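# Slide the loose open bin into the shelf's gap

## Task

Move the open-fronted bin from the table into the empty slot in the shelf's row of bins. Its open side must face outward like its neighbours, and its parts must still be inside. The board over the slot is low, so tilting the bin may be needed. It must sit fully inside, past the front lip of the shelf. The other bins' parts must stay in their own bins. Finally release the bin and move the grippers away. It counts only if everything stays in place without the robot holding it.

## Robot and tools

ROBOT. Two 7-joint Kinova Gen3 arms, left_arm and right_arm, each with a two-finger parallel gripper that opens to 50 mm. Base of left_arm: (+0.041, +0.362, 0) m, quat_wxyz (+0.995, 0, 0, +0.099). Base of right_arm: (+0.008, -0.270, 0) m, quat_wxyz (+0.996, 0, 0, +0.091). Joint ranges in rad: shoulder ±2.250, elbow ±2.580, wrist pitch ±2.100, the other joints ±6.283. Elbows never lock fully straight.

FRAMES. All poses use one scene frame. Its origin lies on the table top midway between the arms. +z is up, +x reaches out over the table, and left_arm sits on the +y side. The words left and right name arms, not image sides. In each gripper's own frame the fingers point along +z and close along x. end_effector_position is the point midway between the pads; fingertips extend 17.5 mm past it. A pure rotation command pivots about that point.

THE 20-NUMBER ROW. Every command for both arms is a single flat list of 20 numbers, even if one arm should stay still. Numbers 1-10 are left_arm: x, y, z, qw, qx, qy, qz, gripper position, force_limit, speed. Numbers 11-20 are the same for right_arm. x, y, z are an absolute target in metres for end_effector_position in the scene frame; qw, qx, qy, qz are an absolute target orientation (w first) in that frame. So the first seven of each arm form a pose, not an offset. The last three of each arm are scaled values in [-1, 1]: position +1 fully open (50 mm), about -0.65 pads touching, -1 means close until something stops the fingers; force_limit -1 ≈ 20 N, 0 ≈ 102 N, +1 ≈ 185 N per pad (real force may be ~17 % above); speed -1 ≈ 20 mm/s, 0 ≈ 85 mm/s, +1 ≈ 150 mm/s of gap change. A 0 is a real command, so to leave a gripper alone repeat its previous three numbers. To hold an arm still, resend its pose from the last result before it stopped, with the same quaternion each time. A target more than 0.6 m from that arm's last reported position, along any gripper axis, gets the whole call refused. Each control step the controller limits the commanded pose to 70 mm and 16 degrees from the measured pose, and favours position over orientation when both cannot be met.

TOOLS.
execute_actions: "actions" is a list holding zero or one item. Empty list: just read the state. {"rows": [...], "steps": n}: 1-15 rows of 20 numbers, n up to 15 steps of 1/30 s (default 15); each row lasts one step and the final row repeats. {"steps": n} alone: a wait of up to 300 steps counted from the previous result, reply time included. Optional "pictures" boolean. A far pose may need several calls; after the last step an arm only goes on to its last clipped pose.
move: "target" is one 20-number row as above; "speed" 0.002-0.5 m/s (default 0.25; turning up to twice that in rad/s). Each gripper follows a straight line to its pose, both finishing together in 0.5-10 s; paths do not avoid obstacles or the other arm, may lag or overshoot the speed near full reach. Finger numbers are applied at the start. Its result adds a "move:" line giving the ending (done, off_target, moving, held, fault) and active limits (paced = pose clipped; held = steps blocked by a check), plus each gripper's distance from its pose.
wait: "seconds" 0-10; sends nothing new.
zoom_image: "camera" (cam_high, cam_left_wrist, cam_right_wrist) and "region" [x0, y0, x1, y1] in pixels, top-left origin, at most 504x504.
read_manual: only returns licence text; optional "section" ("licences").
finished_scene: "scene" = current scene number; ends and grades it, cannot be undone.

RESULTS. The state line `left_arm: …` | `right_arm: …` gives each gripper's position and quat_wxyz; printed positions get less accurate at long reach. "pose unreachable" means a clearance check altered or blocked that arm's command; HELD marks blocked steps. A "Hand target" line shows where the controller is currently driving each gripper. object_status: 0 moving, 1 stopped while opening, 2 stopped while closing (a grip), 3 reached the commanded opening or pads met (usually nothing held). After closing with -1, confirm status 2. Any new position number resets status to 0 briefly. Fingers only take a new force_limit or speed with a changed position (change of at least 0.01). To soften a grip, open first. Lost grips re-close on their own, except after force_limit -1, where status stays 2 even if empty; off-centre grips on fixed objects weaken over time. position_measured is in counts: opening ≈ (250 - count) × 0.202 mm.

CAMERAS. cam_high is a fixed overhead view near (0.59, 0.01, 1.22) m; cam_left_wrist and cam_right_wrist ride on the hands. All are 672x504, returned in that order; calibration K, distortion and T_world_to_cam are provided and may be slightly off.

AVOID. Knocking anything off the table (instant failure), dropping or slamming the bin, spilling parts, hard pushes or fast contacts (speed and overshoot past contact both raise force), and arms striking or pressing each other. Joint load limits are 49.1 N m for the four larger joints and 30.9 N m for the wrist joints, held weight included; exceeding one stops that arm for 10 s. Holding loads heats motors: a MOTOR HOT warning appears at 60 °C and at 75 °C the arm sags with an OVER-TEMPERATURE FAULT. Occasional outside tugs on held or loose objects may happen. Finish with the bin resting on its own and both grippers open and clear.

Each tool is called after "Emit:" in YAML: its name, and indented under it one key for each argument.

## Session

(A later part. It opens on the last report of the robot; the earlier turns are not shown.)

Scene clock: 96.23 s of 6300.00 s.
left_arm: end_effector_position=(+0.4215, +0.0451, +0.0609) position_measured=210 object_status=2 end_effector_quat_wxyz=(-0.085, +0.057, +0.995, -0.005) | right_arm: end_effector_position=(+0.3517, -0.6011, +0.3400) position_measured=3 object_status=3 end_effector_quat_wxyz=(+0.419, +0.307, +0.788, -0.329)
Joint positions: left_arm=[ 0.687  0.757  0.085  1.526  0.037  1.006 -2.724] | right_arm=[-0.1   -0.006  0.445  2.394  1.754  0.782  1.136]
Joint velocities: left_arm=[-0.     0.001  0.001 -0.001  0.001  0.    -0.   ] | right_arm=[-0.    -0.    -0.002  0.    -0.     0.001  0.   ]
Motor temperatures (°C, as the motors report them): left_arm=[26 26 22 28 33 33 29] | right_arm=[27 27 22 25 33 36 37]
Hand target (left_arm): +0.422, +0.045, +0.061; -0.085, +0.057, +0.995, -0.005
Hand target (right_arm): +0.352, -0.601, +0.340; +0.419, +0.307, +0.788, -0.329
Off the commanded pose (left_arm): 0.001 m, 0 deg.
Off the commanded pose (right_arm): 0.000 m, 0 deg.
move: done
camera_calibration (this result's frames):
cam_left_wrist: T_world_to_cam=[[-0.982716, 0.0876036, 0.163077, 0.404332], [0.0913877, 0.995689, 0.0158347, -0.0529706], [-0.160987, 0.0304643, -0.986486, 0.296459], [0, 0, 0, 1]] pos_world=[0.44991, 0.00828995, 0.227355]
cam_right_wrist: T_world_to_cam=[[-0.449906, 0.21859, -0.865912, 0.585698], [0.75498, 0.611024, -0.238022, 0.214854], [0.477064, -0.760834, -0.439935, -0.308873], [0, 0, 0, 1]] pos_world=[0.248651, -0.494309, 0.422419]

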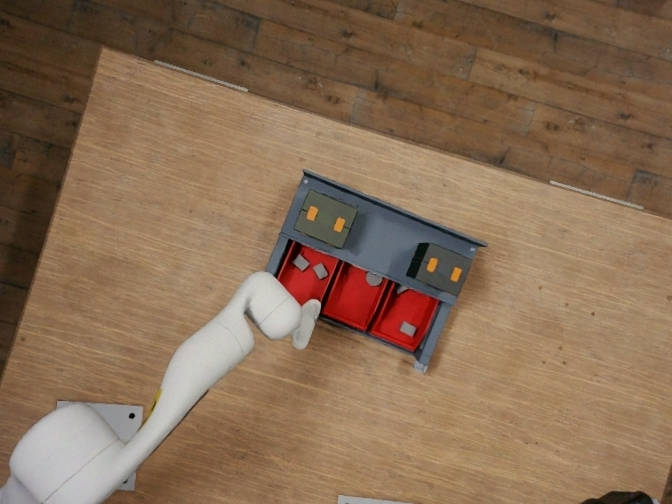

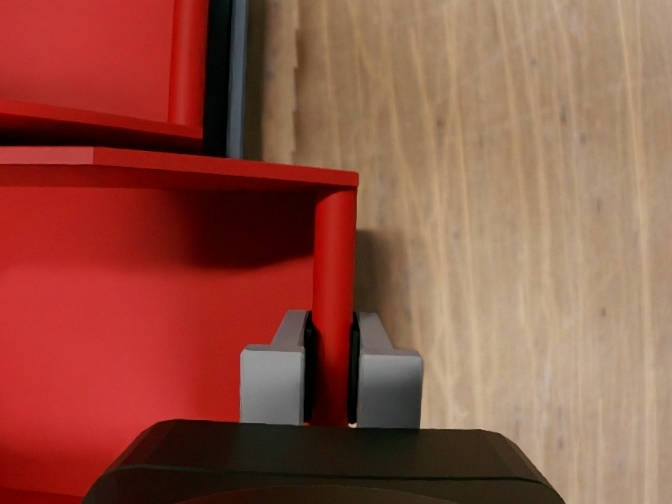

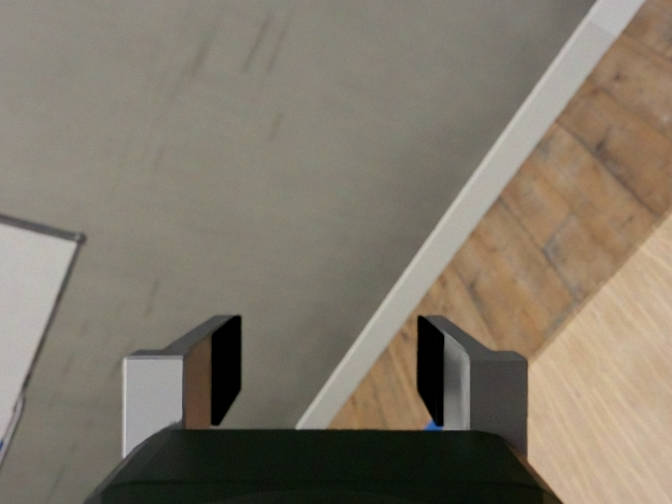

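Emit:
move:
  target: [0.468,0.04,0.05,-0.045,0.057,0.997,-0.003,-1,0.3,0,0.3517,-0.6011,0.34,0.419,0.307,0.788,-0.329,1,0,0]
  speed: 0.015

Emit:
move:
  target: [0.469,0.04,0.044,-0.027,0.057,0.998,-0.002,-1,0.3,0,0.3517,-0.6011,0.34,0.419,0.307,0.788,-0.329,1,0,0]
  speed: 0.015

Emit:
move:
  target: [0.469,0.04,0.044,-0.027,0.057,0.998,-0.002,0,0.3,-1,0.3517,-0.6011,0.34,0.419,0.307,0.788,-0.329,1,0,0]

Emit:
move:
  target: [0.464,0.04,0.13,0,0.057,0.998,0,0,0.3,-1,0.3517,-0.6011,0.34,0.419,0.307,0.788,-0.329,1,0,0]
  speed: 0.08

Emit:
move:
  target: [0.34,0.12,0.22,0,0.057,0.998,0,0,0.3,-1,0.3517,-0.6011,0.34,0.419,0.307,0.788,-0.329,1,0,0]

Scene clock: 115.23 s of 6300.00 s.
left_arm: end_effector_position=(+0.4676, +0.0401, +0.0498) position_measured=210 object_status=2 end_effector_quat_wxyz=(-0.046, +0.057, +0.997, -0.003) | right_arm: end_effector_position=(+0.3517, -0.6011, +0.3400) position_measured=3 object_status=3 end_effector_quat_wxyz=(+0.419, +0.307, +0.788, -0.329)
Joint positions: left_arm=[ 0.692  0.803  0.059  1.453  0.005  0.965 -2.722] | right_arm=[-0.1   -0.006  0.445  2.394  1.754  0.782  1.136]
Joint velocities: left_arm=[ 0.     0.001 -0.    -0.001 -0.001 -0.002  0.   ] | right_arm=[ 0.001  0.001 -0.    -0.    -0.     0.001  0.   ]
Motor temperatures (°C, as the motors report them): left_arm=[26 26 22 28 33 33 29] | right_arm=[27 27 22 25 33 36 37]
Hand target (left_arm): +0.468, +0.040, +0.050; -0.045, +0.057, +0.997, -0.003
Hand target (right_arm): +0.352, -0.601, +0.340; +0.419, +0.307, +0.788, -0.329
Off the commanded pose (left_arm): 0.000 m, 0 deg.
Off the commanded pose (right_arm): 0.000 m, 0 deg.
After step 90, 12.57 s passed at rest.
move: done
camera_calibration (this result's frames):
cam_left_wrist: T_world_to_cam=[[-0.99265, 0.0873316, 0.0837811, 0.460486], [0.0895018, 0.995732, 0.0224999, -0.0514903], [-0.0814586, 0.0298331, -0.99623, 0.256445], [0, 0, 0, 1]] pos_world=[0.4826, 0.00340505, 0.218057]
cam_right_wrist: T_world_to_cam=[[-0.449906, 0.21859, -0.865912, 0.585698], [0.75498, 0.611024, -0.238022, 0.214854], [0.477064, -0.760834, -0.439935, -0.308873], [0, 0, 0, 1]] pos_world=[0.248651, -0.494309, 0.422419]

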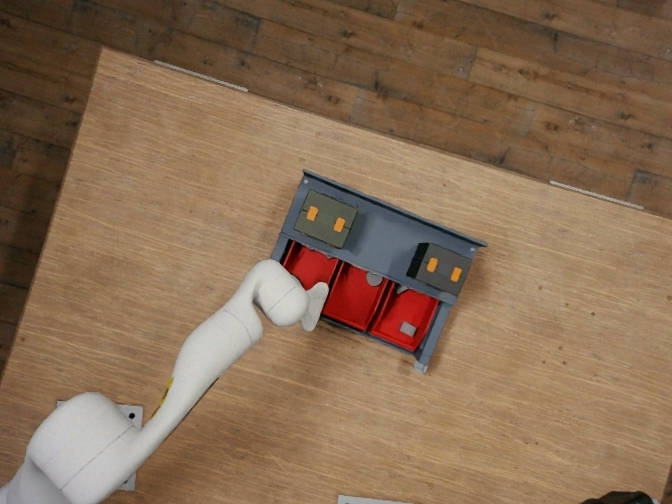

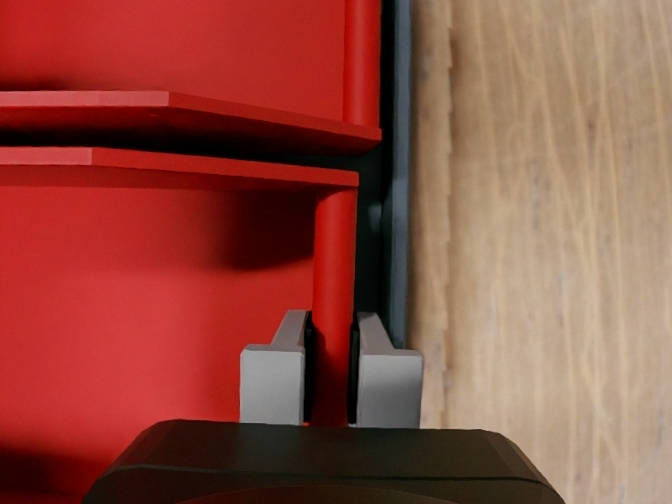

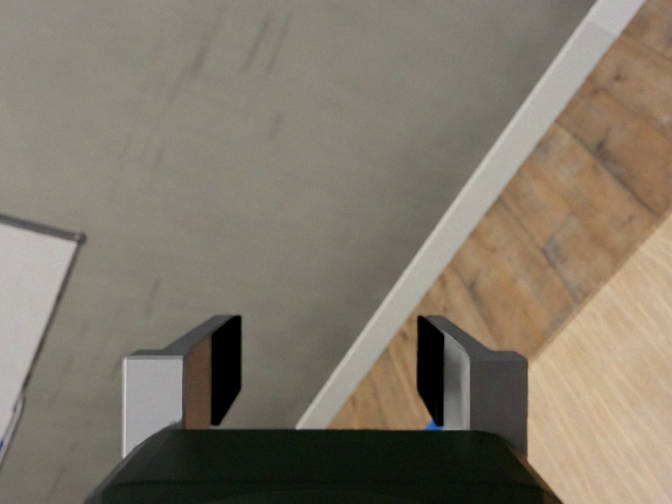

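Scene clock: 116.70 s of 6300.00 s.
left_arm: end_effector_position=(+0.4684, +0.0400, +0.0438) position_measured=210 object_status=2 end_effector_quat_wxyz=(-0.028, +0.057, +0.998, -0.002) | right_arm: end_effector_position=(+0.3517, -0.6011, +0.3400) position_measured=3 object_status=3 end_effector_quat_wxyz=(+0.419, +0.307, +0.788, -0.329)
Joint positions: left_arm=[ 0.709  0.794  0.047  1.494 -0.005  0.902 -2.708] | right_arm=[-0.1   -0.006  0.445  2.394  1.754  0.782  1.136]
Joint velocities: left_arm=[ 0.    -0.    -0.001  0.     0.     0.001  0.   ] | right_arm=[-0.001  0.001 -0.    -0.    -0.    -0.001 -0.   ]
Motor temperatures (°C, as the motors report them): left_arm=[26 26 22 28 33 33 29] | right_arm=[27 27 22 25 33 36 37]
Hand target (left_arm): +0.469, +0.040, +0.044; -0.027, +0.057, +0.998, -0.002
Hand target (right_arm): +0.352, -0.601, +0.340; +0.419, +0.307, +0.788, -0.329
Off the commanded pose (left_arm): 0.001 m, 0 deg.
Off the commanded pose (right_arm): 0.000 m, 0 deg.
move: done
camera_calibration (this result's frames):
cam_left_wrist: T_world_to_cam=[[-0.995001, 0.087467, 0.0482008, 0.464452], [0.0887562, 0.995732, 0.0252843, -0.0511597], [-0.0457835, 0.029436, -0.998518, 0.233882], [0, 0, 0, 1]] pos_world=[0.477379, 0.00343257, 0.212441]
cam_right_wrist: T_world_to_cam=[[-0.449906, 0.21859, -0.865912, 0.585698], [0.75498, 0.611024, -0.238022, 0.214854], [0.477064, -0.760834, -0.439935, -0.308873], [0, 0, 0, 1]] pos_world=[0.248651, -0.494309, 0.422419]

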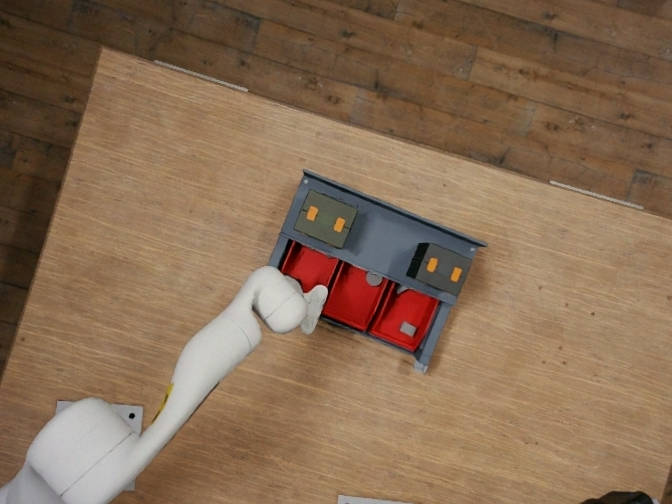

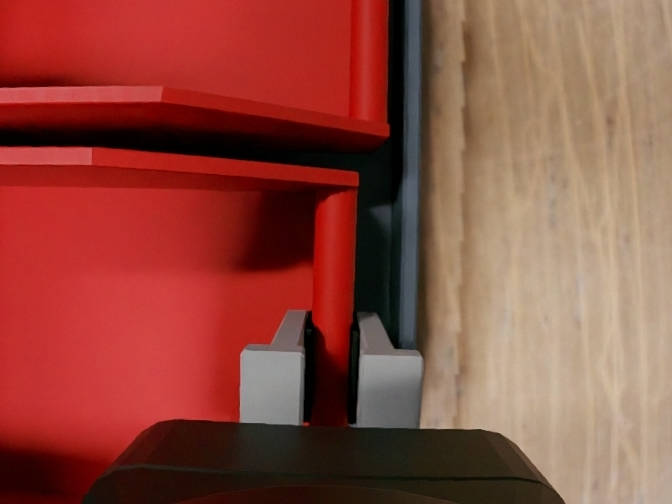

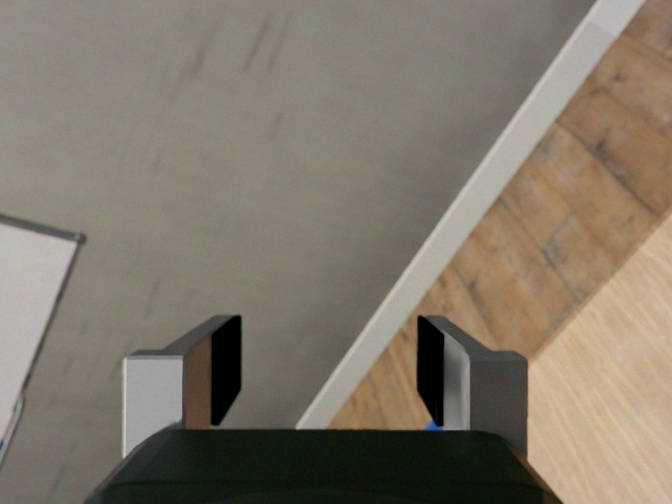

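Scene clock: 117.53 s of 6300.00 s.
left_arm: end_effector_position=(+0.4690, +0.0400, +0.0440) position_measured=152 object_status=3 end_effector_quat_wxyz=(-0.027, +0.057, +0.998, -0.002) | right_arm: end_effector_position=(+0.3517, -0.6011, +0.3400) position_measured=3 object_status=3 end_effector_quat_wxyz=(+0.419, +0.307, +0.788, -0.329)
Joint positions: left_arm=[ 0.708  0.793  0.046  1.493 -0.005  0.901 -2.708] | right_arm=[-0.1   -0.006  0.445  2.394  1.754  0.782  1.136]
Joint velocities: left_arm=[ 0.     0.    -0.     0.    -0.001 -0.001  0.   ] | right_arm=[-0.001  0.     0.     0.    -0.     0.     0.002]
Motor temperatures (°C, as the motors report them): left_arm=[26 26 22 28 33 33 29] | right_arm=[27 27 22 25 33 36 37]
Hand target (left_arm): +0.469, +0.040, +0.044; -0.027, +0.057, +0.998, -0.002
Hand target (right_arm): +0.352, -0.601, +0.340; +0.419, +0.307, +0.788, -0.329
Off the commanded pose (left_arm): 0.000 m, 0 deg.
Off the commanded pose (right_arm): 0.000 m, 0 deg.
move: done
camera_calibration (this result's frames):
cam_left_wrist: T_world_to_cam=[[-0.995102, 0.0870695, 0.0468148, 0.465201], [0.0883034, 0.995781, 0.024964, -0.0509743], [-0.0444437, 0.0289756, -0.998592, 0.233548], [0, 0, 0, 1]] pos_world=[0.477803, 0.00348725, 0.212713]
cam_right_wrist: T_world_to_cam=[[-0.449906, 0.21859, -0.865912, 0.585698], [0.75498, 0.611024, -0.238022, 0.214854], [0.477064, -0.760833, -0.439935, -0.308873], [0, 0, 0, 1]] pos_world=[0.248651, -0.494309, 0.422419]

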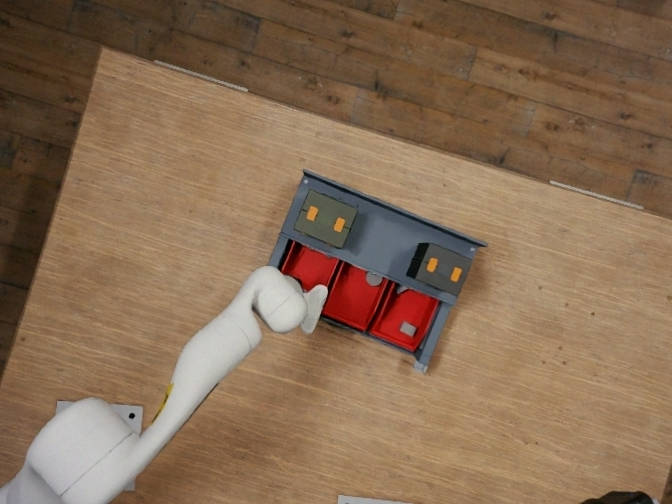

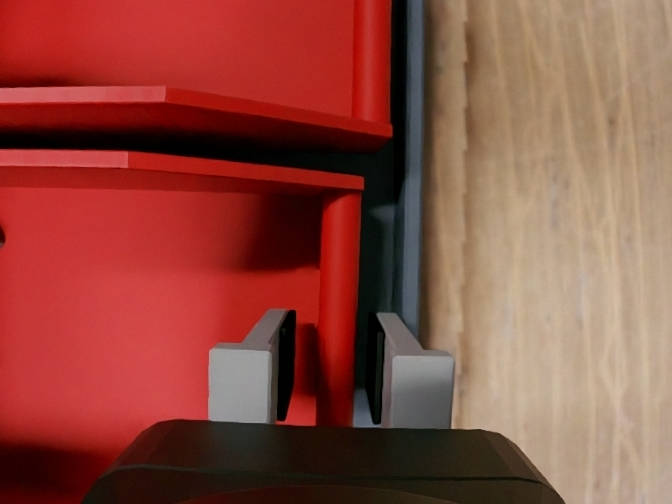

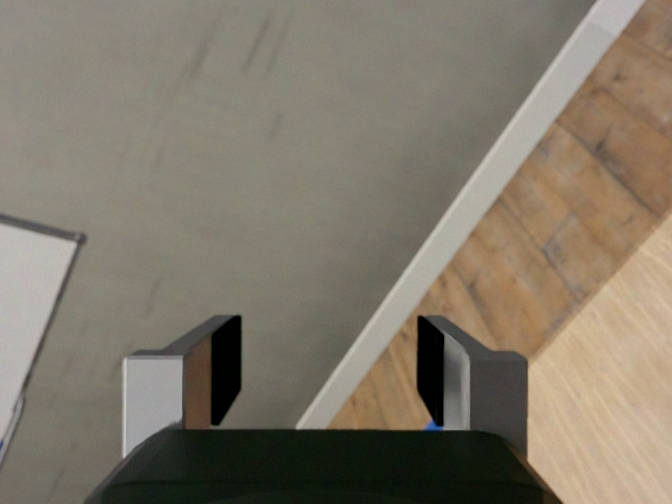

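Scene clock: 118.93 s of 6300.00 s.
left_arm: end_effector_position=(+0.4641, +0.0400, +0.1298) position_measured=152 object_status=3 end_effector_quat_wxyz=(-0.000, +0.057, +0.998, +0.000) | right_arm: end_effector_position=(+0.3517, -0.6011, +0.3400) position_measured=3 object_status=3 end_effector_quat_wxyz=(+0.419, +0.307, +0.788, -0.329)
Joint positions: left_arm=[ 0.737  0.635  0.035  1.481 -0.024  1.026 -2.674] | right_arm=[-0.1   -0.006  0.445  2.394  1.754  0.782  1.136]
Joint velocities: left_arm=[ 0.001 -0.003  0.     0.     0.001  0.002  0.   ] | right_arm=[ 0.001  0.001 -0.001  0.    -0.     0.001 -0.001]
Motor temperatures (°C, as the motors report them): left_arm=[26 26 22 28 33 33 29] | right_arm=[27 27 22 25 33 36 37]
Hand target (left_arm): +0.464, +0.040, +0.130; +0.000, +0.057, +0.998, -0.000
Hand target (right_arm): +0.352, -0.601, +0.340; +0.419, +0.307, +0.788, -0.329
Off the commanded pose (left_arm): 0.000 m, 0 deg.
Off the commanded pose (right_arm): 0.000 m, 0 deg.
move: done
camera_calibration (this result's frames):
cam_left_wrist: T_world_to_cam=[[-0.996258, 0.0861597, -0.00680799, 0.463832], [0.0859127, 0.995829, 0.0307229, -0.0523469], [0.00942667, 0.0300231, -0.999505, 0.294046], [0, 0, 0, 1]] pos_world=[0.463822, 0.00333671, 0.298667]
cam_right_wrist: T_world_to_cam=[[-0.449906, 0.21859, -0.865912, 0.585698], [0.75498, 0.611024, -0.238022, 0.214854], [0.477064, -0.760834, -0.439935, -0.308873], [0, 0, 0, 1]] pos_world=[0.248651, -0.494309, 0.422419]

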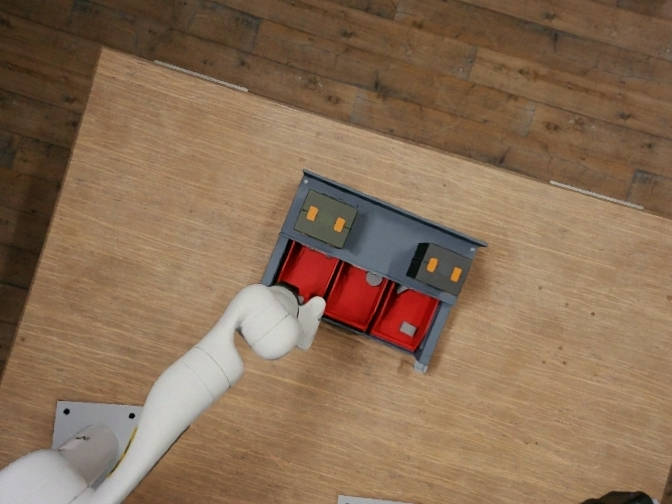

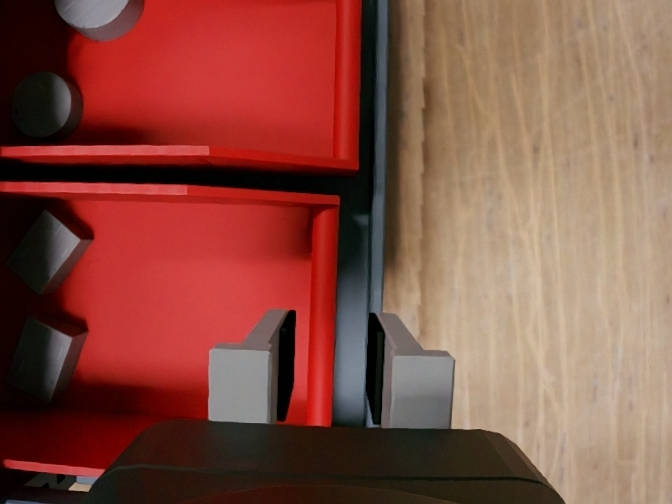

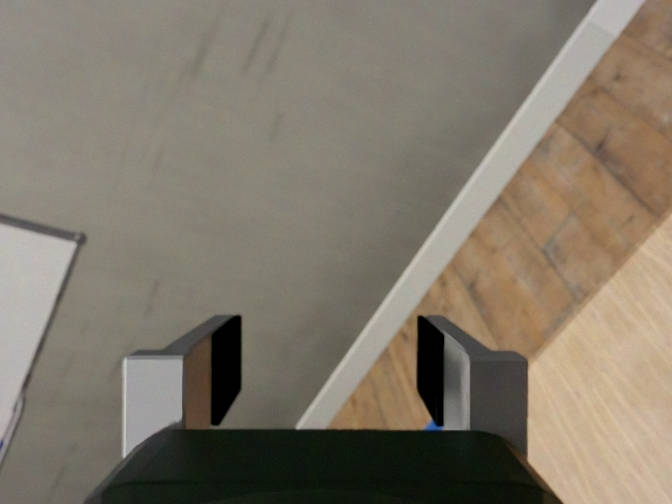

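Scene clock: 120.13 s of 6300.00 s.
left_arm: end_effector_position=(+0.3399, +0.1201, +0.2196) position_measured=152 object_status=3 end_effector_quat_wxyz=(-0.001, +0.057, +0.998, -0.000) | right_arm: end_effector_position=(+0.3517, -0.6011, +0.3400) position_measured=3 object_status=3 end_effector_quat_wxyz=(+0.419, +0.307, +0.788, -0.329)
Joint positions: left_arm=[ 0.724  0.22   0.035  1.83  -0.007  1.092 -2.691] | right_arm=[-0.1   -0.006  0.445  2.394  1.754  0.782  1.136]
Joint velocities: left_arm=[-0.    -0.007 -0.     0.001 -0.     0.001 -0.   ] | right_arm=[ 0.    -0.     0.001  0.     0.    -0.001 -0.001]
Motor temperatures (°C, as the motors report them): left_arm=[26 26 22 28 33 33 29] | right_arm=[27 27 22 25 33 36 37]
Hand target (left_arm): +0.340, +0.120, +0.220; -0.000, +0.057, +0.998, -0.001
Hand target (right_arm): +0.352, -0.601, +0.340; +0.419, +0.307, +0.788, -0.329
Off the commanded pose (left_arm): 0.000 m, 0 deg.
Off the commanded pose (right_arm): 0.000 m, 0 deg.
move: done
camera_calibration (this result's frames):
cam_left_wrist: T_world_to_cam=[[-0.996254, 0.0862828, -0.00579233, 0.333626], [0.086073, 0.99584, 0.0299166, -0.124013], [0.00834952, 0.029306, -0.999536, 0.383023], [0, 0, 0, 1]] pos_world=[0.339853, 0.0834862, 0.388487]
cam_right_wrist: T_world_to_cam=[[-0.449906, 0.21859, -0.865912, 0.585698], [0.75498, 0.611024, -0.238022, 0.214854], [0.477064, -0.760833, -0.439935, -0.308873], [0, 0, 0, 1]] pos_world=[0.248651, -0.494309, 0.422419]

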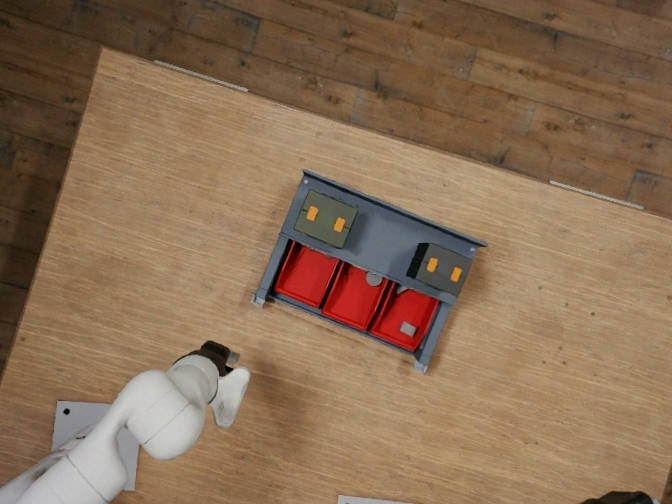

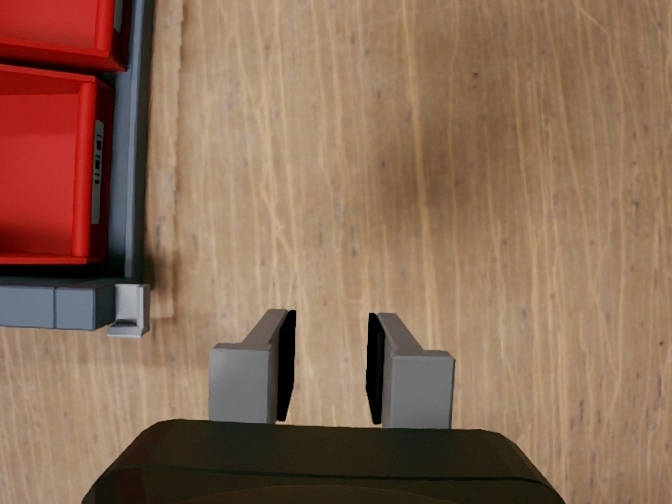

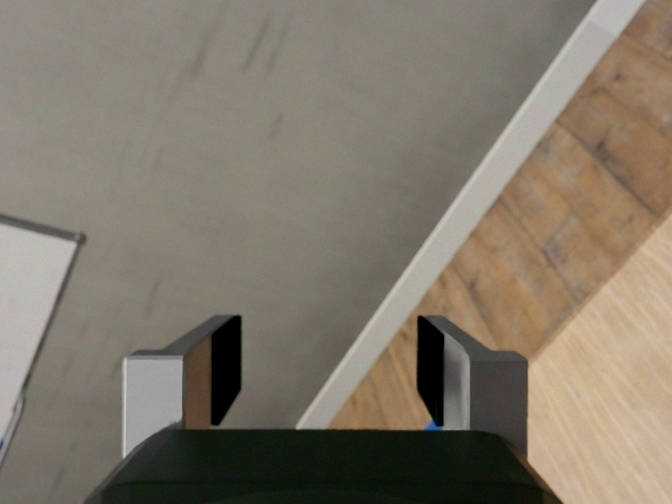

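Emit:
finished_scene:
  scene: 2

The scene is finished: the task was done.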